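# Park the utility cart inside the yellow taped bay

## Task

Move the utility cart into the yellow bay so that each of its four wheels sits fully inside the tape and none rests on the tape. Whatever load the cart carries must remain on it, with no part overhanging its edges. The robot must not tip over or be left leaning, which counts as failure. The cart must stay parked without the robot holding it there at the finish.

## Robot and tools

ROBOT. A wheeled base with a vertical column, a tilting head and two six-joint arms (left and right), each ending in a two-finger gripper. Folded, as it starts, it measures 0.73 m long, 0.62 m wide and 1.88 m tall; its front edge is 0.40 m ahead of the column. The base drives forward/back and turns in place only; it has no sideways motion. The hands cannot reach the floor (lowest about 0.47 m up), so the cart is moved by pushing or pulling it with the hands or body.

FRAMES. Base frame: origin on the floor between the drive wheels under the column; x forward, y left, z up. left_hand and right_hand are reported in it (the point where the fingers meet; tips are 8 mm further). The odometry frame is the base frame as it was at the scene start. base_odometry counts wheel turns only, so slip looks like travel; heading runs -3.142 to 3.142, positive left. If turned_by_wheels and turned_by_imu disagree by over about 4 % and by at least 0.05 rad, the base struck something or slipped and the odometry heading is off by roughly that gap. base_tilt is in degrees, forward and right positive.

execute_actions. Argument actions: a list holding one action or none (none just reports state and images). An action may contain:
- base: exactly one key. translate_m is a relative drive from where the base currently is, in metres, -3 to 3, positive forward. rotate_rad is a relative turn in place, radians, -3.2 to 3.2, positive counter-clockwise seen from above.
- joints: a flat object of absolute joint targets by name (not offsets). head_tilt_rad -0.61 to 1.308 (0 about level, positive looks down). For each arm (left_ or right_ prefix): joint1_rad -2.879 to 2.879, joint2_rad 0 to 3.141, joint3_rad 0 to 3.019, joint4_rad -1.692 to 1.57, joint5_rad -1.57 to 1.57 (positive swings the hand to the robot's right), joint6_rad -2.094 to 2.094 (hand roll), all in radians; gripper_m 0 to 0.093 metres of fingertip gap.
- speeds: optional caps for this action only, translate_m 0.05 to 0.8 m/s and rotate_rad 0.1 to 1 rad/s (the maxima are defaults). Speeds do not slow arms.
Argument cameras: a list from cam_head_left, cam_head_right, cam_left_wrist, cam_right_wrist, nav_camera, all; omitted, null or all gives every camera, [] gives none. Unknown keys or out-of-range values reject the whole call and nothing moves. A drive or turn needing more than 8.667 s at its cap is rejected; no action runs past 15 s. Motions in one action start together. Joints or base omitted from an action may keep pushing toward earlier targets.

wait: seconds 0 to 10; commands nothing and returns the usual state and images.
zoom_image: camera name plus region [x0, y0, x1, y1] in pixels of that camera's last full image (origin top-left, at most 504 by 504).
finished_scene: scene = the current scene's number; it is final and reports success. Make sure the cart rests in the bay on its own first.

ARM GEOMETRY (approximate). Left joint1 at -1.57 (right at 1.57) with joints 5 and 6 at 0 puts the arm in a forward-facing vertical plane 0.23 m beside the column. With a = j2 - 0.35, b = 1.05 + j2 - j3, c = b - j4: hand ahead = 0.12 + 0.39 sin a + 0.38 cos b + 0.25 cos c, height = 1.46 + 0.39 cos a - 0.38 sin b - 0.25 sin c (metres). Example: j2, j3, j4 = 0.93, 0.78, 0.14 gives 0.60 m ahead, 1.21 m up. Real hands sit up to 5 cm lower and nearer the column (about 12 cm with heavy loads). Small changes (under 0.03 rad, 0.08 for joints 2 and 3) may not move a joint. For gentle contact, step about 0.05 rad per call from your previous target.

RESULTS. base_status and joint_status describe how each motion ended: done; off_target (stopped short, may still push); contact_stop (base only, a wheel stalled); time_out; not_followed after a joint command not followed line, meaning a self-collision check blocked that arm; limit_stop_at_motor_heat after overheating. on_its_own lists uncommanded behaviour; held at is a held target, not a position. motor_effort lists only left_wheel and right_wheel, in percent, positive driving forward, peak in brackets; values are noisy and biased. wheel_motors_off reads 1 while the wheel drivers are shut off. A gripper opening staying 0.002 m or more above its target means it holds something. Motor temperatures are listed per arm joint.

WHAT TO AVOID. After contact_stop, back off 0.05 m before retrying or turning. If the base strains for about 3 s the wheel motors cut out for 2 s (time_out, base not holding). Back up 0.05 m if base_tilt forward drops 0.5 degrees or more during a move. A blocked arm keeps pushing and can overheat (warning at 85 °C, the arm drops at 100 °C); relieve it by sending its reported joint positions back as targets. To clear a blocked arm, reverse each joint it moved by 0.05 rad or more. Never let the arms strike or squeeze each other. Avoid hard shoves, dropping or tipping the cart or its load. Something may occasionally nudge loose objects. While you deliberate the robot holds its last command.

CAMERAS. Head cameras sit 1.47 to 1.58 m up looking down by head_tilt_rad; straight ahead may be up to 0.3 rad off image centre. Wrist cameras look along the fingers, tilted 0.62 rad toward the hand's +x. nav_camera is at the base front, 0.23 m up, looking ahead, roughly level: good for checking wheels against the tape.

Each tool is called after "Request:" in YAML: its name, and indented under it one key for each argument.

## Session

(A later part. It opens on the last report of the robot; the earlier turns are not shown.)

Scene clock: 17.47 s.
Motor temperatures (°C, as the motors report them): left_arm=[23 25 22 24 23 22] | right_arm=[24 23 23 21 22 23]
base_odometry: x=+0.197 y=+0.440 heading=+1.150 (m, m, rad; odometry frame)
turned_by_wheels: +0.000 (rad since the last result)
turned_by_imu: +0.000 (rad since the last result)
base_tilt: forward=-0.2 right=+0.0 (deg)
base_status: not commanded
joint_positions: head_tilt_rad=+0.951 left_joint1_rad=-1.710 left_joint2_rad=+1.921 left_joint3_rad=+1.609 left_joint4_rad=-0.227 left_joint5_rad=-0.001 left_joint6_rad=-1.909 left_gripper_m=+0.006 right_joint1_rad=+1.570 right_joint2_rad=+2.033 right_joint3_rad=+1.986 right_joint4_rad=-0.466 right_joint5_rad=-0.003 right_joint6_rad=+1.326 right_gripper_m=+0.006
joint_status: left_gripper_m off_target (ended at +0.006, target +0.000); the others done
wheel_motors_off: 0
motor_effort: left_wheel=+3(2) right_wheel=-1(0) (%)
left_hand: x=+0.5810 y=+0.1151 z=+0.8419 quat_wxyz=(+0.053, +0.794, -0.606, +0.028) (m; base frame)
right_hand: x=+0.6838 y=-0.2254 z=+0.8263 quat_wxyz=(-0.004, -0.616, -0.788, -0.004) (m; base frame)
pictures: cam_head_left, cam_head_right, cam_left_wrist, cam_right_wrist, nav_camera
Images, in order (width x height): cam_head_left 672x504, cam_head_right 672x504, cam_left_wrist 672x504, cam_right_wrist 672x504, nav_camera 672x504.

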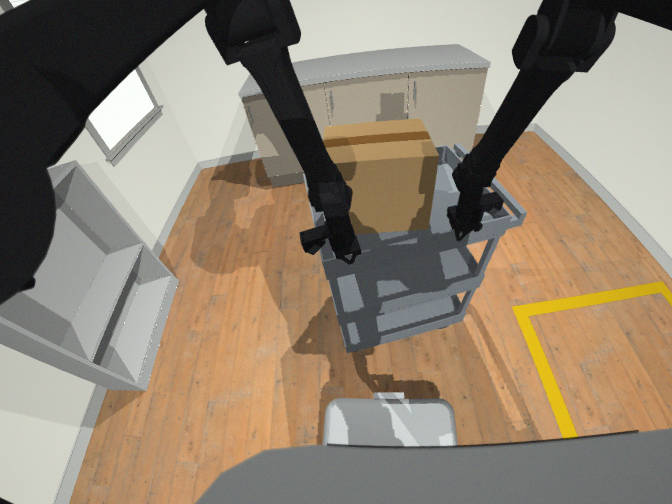

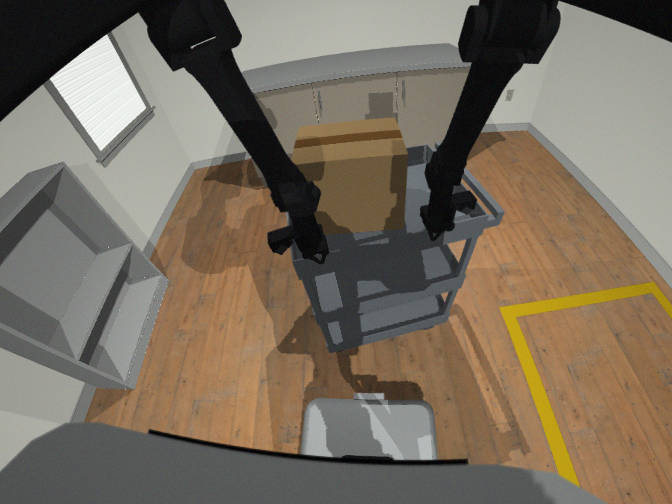

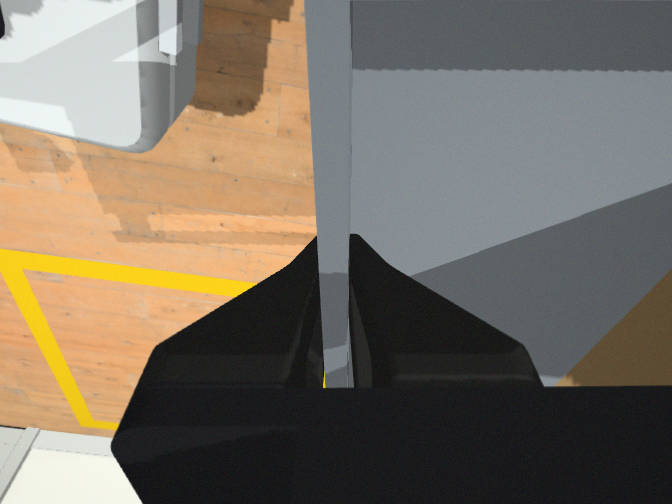

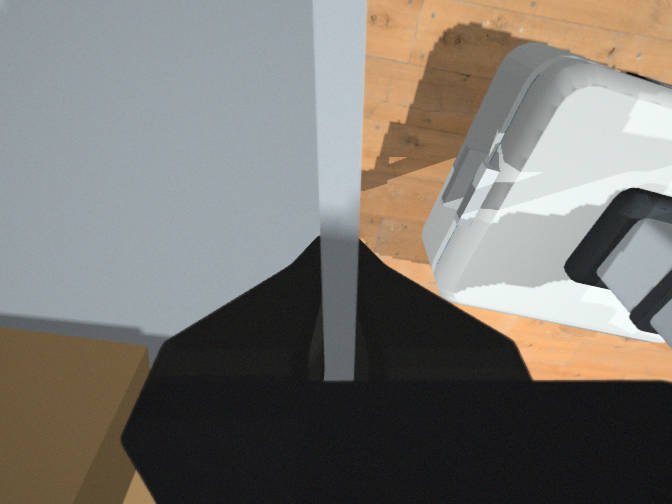

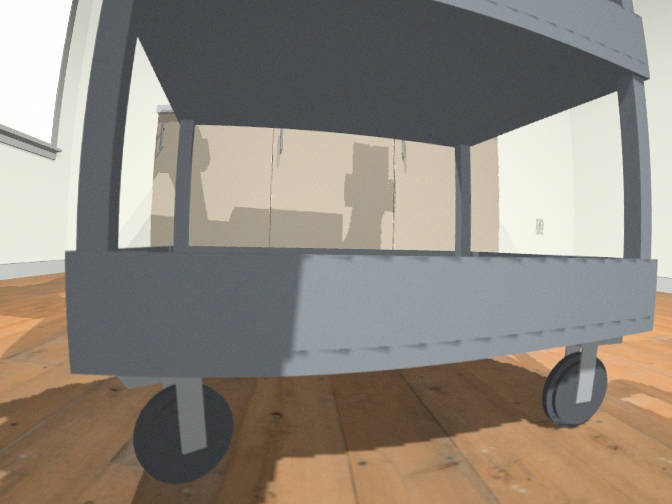

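Request:
execute_actions:
  actions:
    - {"base": {"rotate_rad": -1.32}, "speeds": {"rotate_rad": 0.55}}

Scene clock: 21.60 s.
Motor temperatures (°C, as the motors report them): left_arm=[23 26 22 24 23 22] | right_arm=[24 24 23 21 22 23]
base_odometry: x=+0.197 y=+0.440 heading=-0.171 (m, m, rad; odometry frame)
turned_by_wheels: -1.321 (rad since the last result)
turned_by_imu: -1.251 (rad since the last result)
base_tilt: forward=-0.1 right=+0.0 (deg)
base_status: done
joint_positions: head_tilt_rad=+0.951 left_joint1_rad=-1.732 left_joint2_rad=+1.937 left_joint3_rad=+1.648 left_joint4_rad=-0.197 left_joint5_rad=+0.009 left_joint6_rad=-1.875 left_gripper_m=+0.006 right_joint1_rad=+1.542 right_joint2_rad=+2.041 right_joint3_rad=+2.009 right_joint4_rad=-0.480 right_joint5_rad=+0.001 right_joint6_rad=+1.354 right_gripper_m=+0.006
joint_status: not commanded
wheel_motors_off: 0
motor_effort: left_wheel=-1(55) right_wheel=-1(58) (%)
left_hand: x=+0.6014 y=+0.0942 z=+0.8407 quat_wxyz=(+0.049, +0.780, -0.621, +0.059) (m; base frame)
right_hand: x=+0.6887 y=-0.2504 z=+0.8263 quat_wxyz=(-0.013, -0.632, -0.775, +0.006) (m; base frame)
pictures: cam_head_left, cam_head_right, cam_left_wrist, cam_right_wrist, nav_camera
Images, in order (width x height): cam_head_left 672x504, cam_head_right 672x504, cam_left_wrist 672x504, cam_right_wrist 672x504, nav_camera 672x504.

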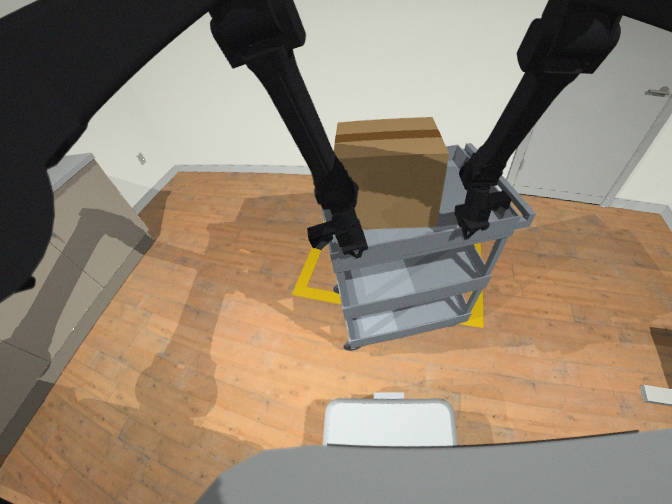

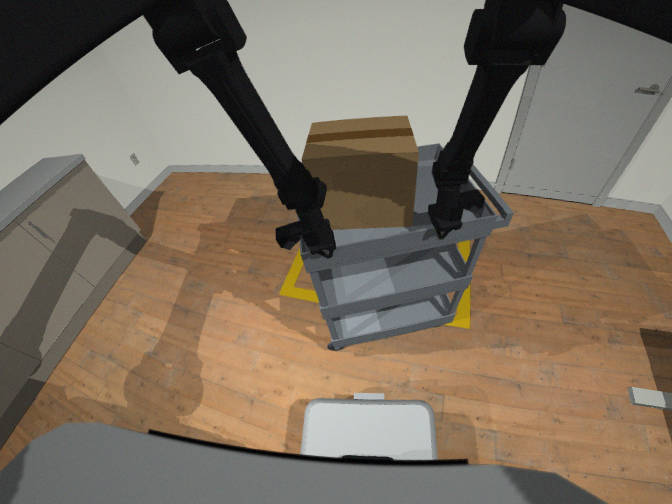

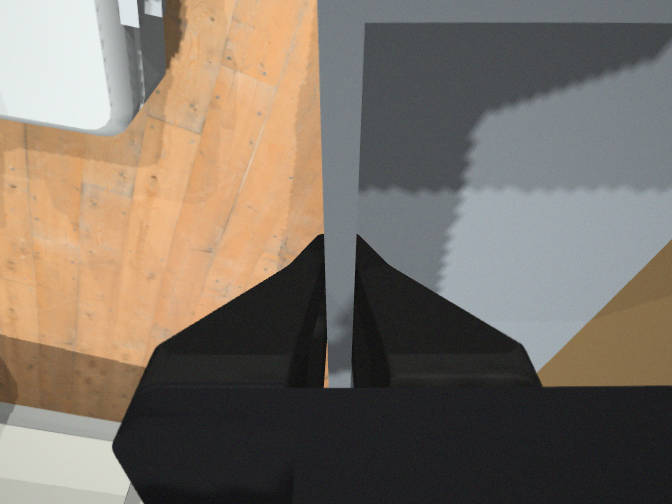

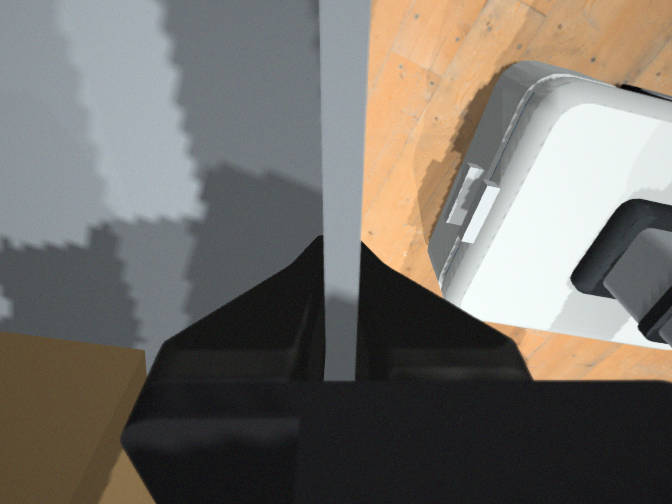

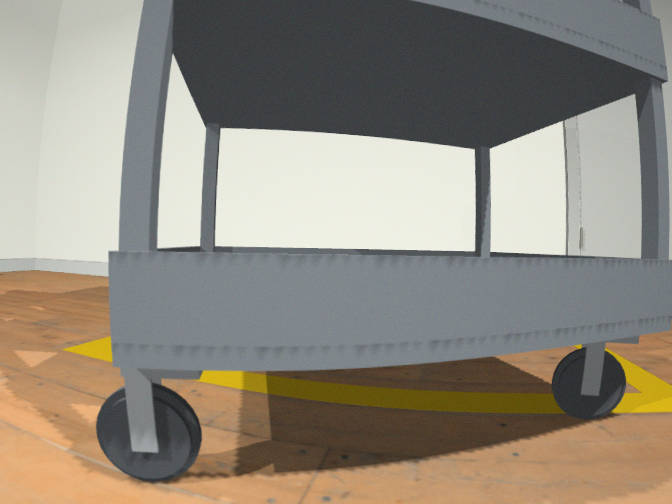

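Request:
zoom_image:
  camera: "cam_head_left"
  region: [270, 220, 520, 370]

Region (270, 220, 520, 370) of cam_head_left's 672x504 image, scaled by 2.016, with more detail than that image has; it fills the top 302 rows of this view, and the rest is white.

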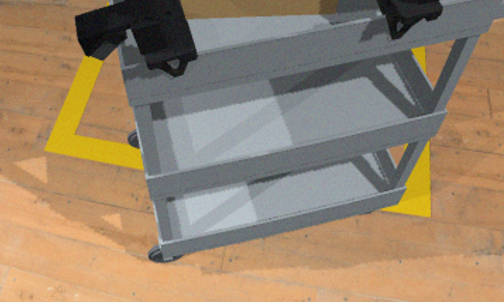

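Request:
execute_actions:
  actions:
    - {"base": {"translate_m": 0.55}, "speeds": {"translate_m": 0.35}}

Scene clock: 24.50 s.
Motor temperatures (°C, as the motors report them): left_arm=[23 26 22 24 23 22] | right_arm=[24 24 24 21 22 23]
base_odometry: x=+0.739 y=+0.346 heading=-0.172 (m, m, rad; odometry frame)
turned_by_wheels: -0.001 (rad since the last result)
turned_by_imu: -0.001 (rad since the last result)
base_tilt: forward=-0.2 right=+0.1 (deg)
base_status: done
joint_positions: head_tilt_rad=+0.951 left_joint1_rad=-1.730 left_joint2_rad=+1.933 left_joint3_rad=+1.643 left_joint4_rad=-0.208 left_joint5_rad=+0.010 left_joint6_rad=-1.863 left_gripper_m=+0.006 right_joint1_rad=+1.542 right_joint2_rad=+2.032 right_joint3_rad=+1.983 right_joint4_rad=-0.475 right_joint5_rad=+0.003 right_joint6_rad=+1.369 right_gripper_m=+0.006
joint_status: not commanded
wheel_motors_off: 0
motor_effort: left_wheel=-2(52) right_wheel=+2(59) (%)
left_hand: x=+0.5977 y=+0.0957 z=+0.8416 quat_wxyz=(+0.052, +0.776, -0.626, +0.054) (m; base frame)
right_hand: x=+0.6802 y=-0.2503 z=+0.8267 quat_wxyz=(-0.009, -0.638, -0.770, +0.011) (m; base frame)
pictures: cam_head_left, cam_head_right, cam_left_wrist, cam_right_wrist, nav_camera
Images, in order (width x height): cam_head_left 672x504, cam_head_right 672x504, cam_left_wrist 672x504, cam_right_wrist 672x504, nav_camera 672x504.

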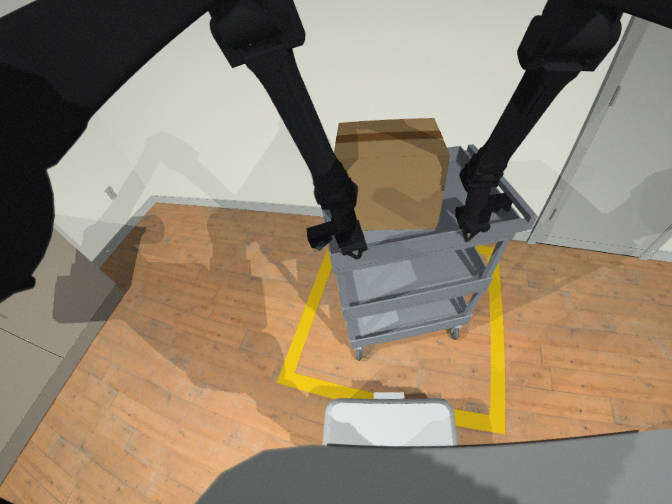

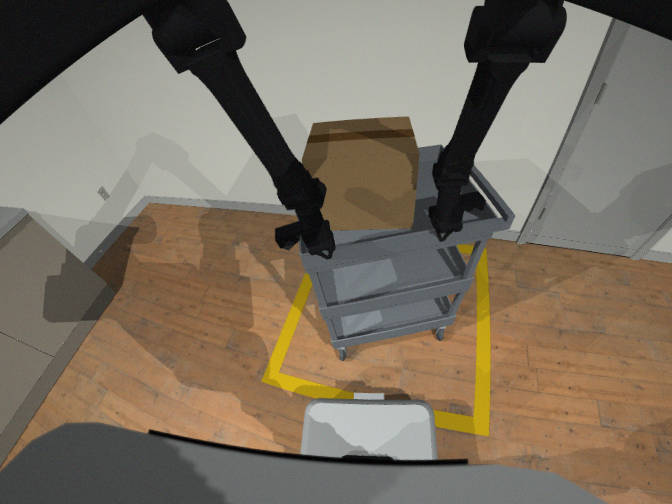

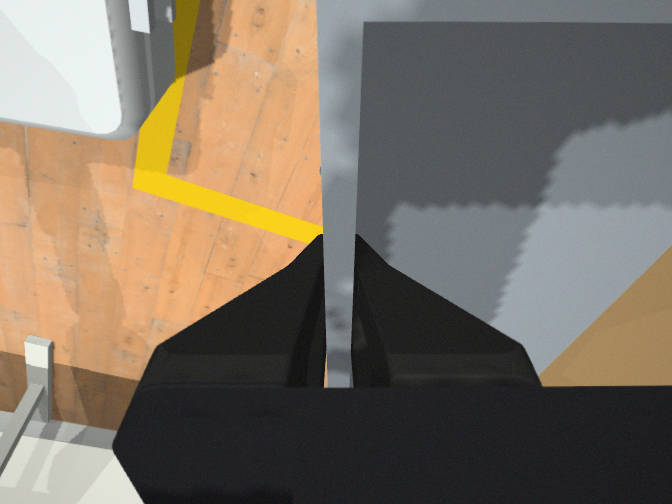

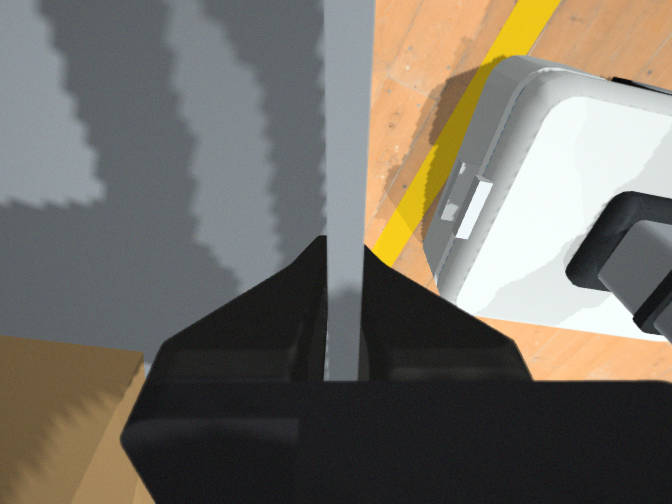

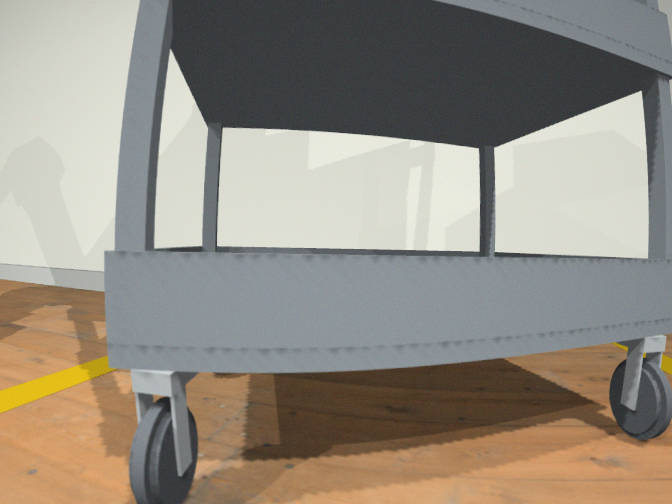

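Request:
zoom_image:
  camera: "cam_head_left"
  region: [260, 220, 530, 450]

Request:
zoom_image:
  camera: "cam_head_right"
  region: [250, 220, 520, 450]

Region (260, 220, 530, 450) of cam_head_left's 672x504 image, scaled by 1.867, with more detail than that image has; it fills the top 429 rows of this view, and the rest is white.

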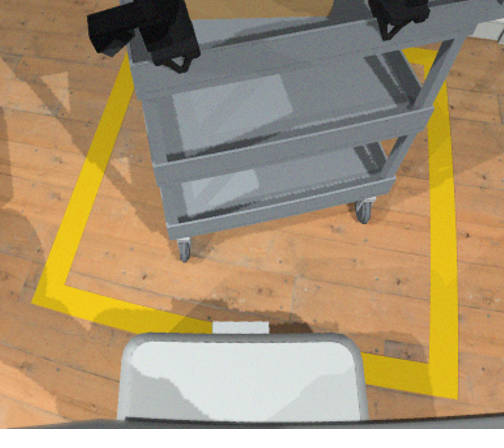

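Region (250, 220, 520, 450) of cam_head_right's 672x504 image, scaled by 1.867, with more detail than that image has; it fills the top 429 rows of this view, and the rest is white.

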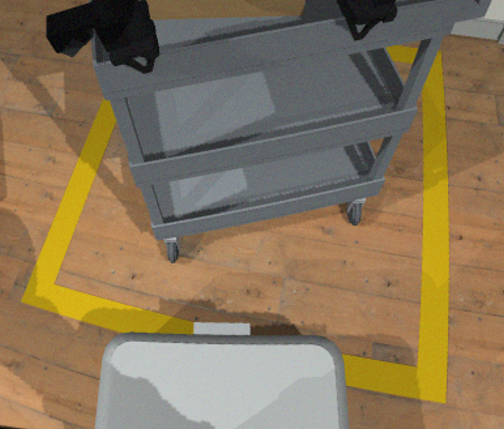

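Request:
execute_actions:
  actions:
    - {"base": {"translate_m": -0.07}, "speeds": {"translate_m": 0.07}, "joints": {"left_joint1_rad": -1.73, "left_joint2_rad": 1.80, "left_joint3_rad": 1.64, "left_joint4_rad": -0.21, "left_joint5_rad": 0.0, "left_joint6_rad": -1.865, "left_gripper_m": 0.093, "right_joint1_rad": 1.545, "right_joint2_rad": 1.88, "right_joint3_rad": 1.985, "right_joint4_rad": -0.475, "right_joint5_rad": 0.0, "right_joint6_rad": 1.365, "right_gripper_m": 0.093}}

Scene clock: 26.97 s.
Motor temperatures (°C, as the motors report them): left_arm=[23 26 22 24 23 22] | right_arm=[24 24 24 21 22 23]
base_odometry: x=+0.670 y=+0.358 heading=-0.171 (m, m, rad; odometry frame)
turned_by_wheels: +0.001 (rad since the last result)
turned_by_imu: +0.001 (rad since the last result)
base_tilt: forward=-0.1 right=+0.0 (deg)
base_status: done
joint_positions: head_tilt_rad=+0.951 left_joint1_rad=-1.730 left_joint2_rad=+1.788 left_joint3_rad=+1.634 left_joint4_rad=-0.207 left_joint5_rad=+0.005 left_joint6_rad=-1.859 left_gripper_m=+0.093 right_joint1_rad=+1.542 right_joint2_rad=+1.875 right_joint3_rad=+1.981 right_joint4_rad=-0.475 right_joint5_rad=+0.002 right_joint6_rad=+1.373 right_gripper_m=+0.093
joint_status: all done
wheel_motors_off: 0
motor_effort: left_wheel=-1(48) right_wheel=+0(26) (%)
left_hand: x=+0.6780 y=+0.1004 z=+0.9156 quat_wxyz=(+0.011, +0.776, -0.622, +0.109) (m; base frame)
right_hand: x=+0.7709 y=-0.2491 z=+0.9210 quat_wxyz=(-0.069, -0.637, -0.767, -0.038) (m; base frame)
pictures: cam_head_left, cam_head_right, cam_left_wrist, cam_right_wrist, nav_camera
Images, in order (width x height): cam_head_left 672x504, cam_head_right 672x504, cam_left_wrist 672x504, cam_right_wrist 672x504, nav_camera 672x504.

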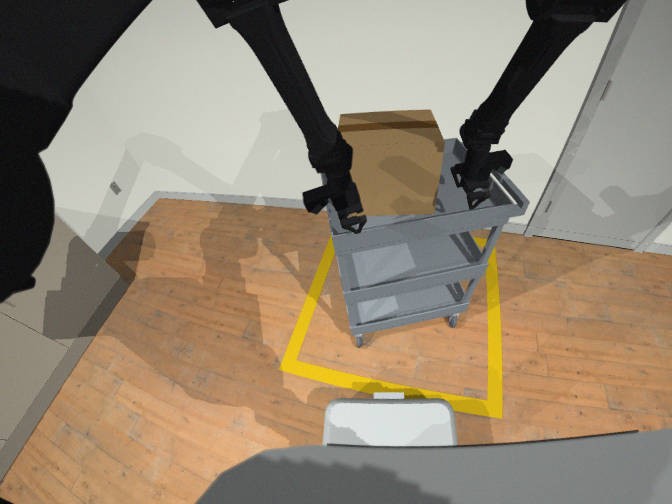

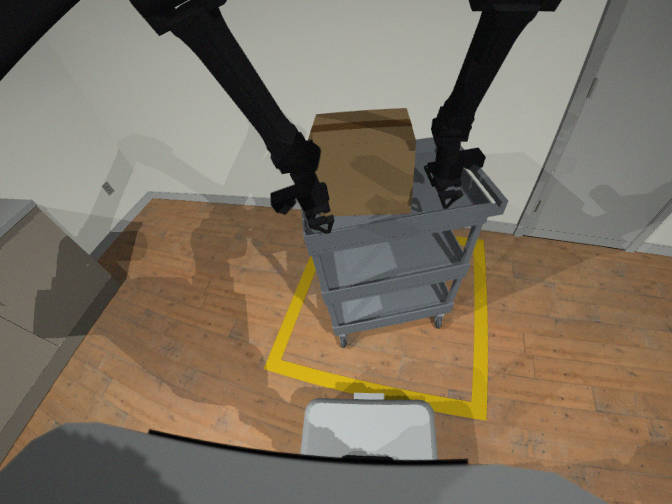

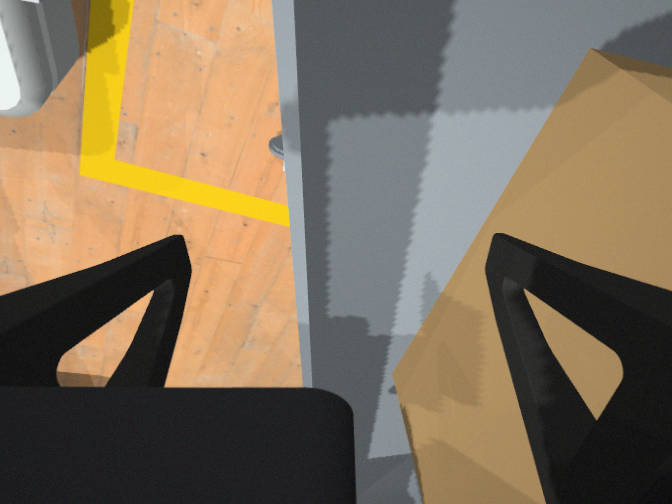

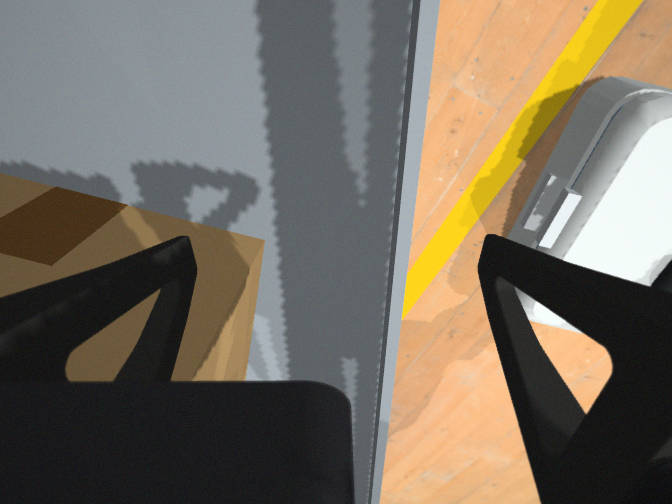

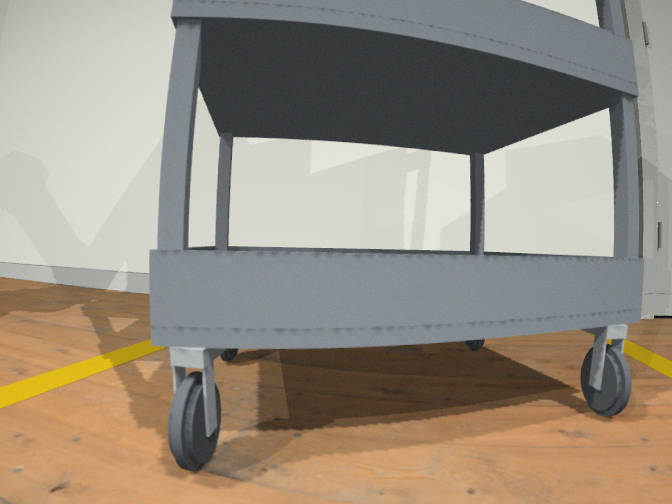

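Request:
zoom_image:
  camera: "cam_head_left"
  region: [290, 90, 540, 260]

Request:
zoom_image:
  camera: "nav_camera"
  region: [120, 310, 624, 490]

Region (290, 90, 540, 260) of cam_head_left's 672x504 image, scaled by 2.016, with more detail than that image has; it fills the top 343 rows of this view, and the rest is white.

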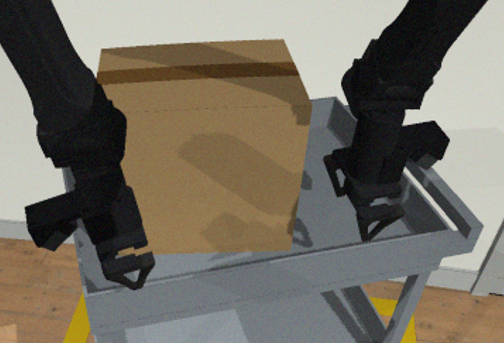

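Region (120, 310, 624, 490) of nav_camera's 672x504 image, scaled by 1.000; it fills the top 180 rows of this view, and the rest is white.

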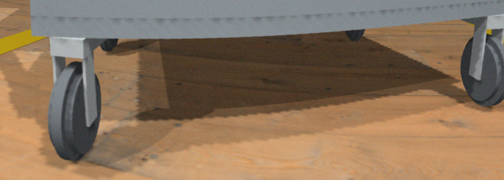

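Request:
finished_scene:
  scene: 2

The scene is finished: the task was done.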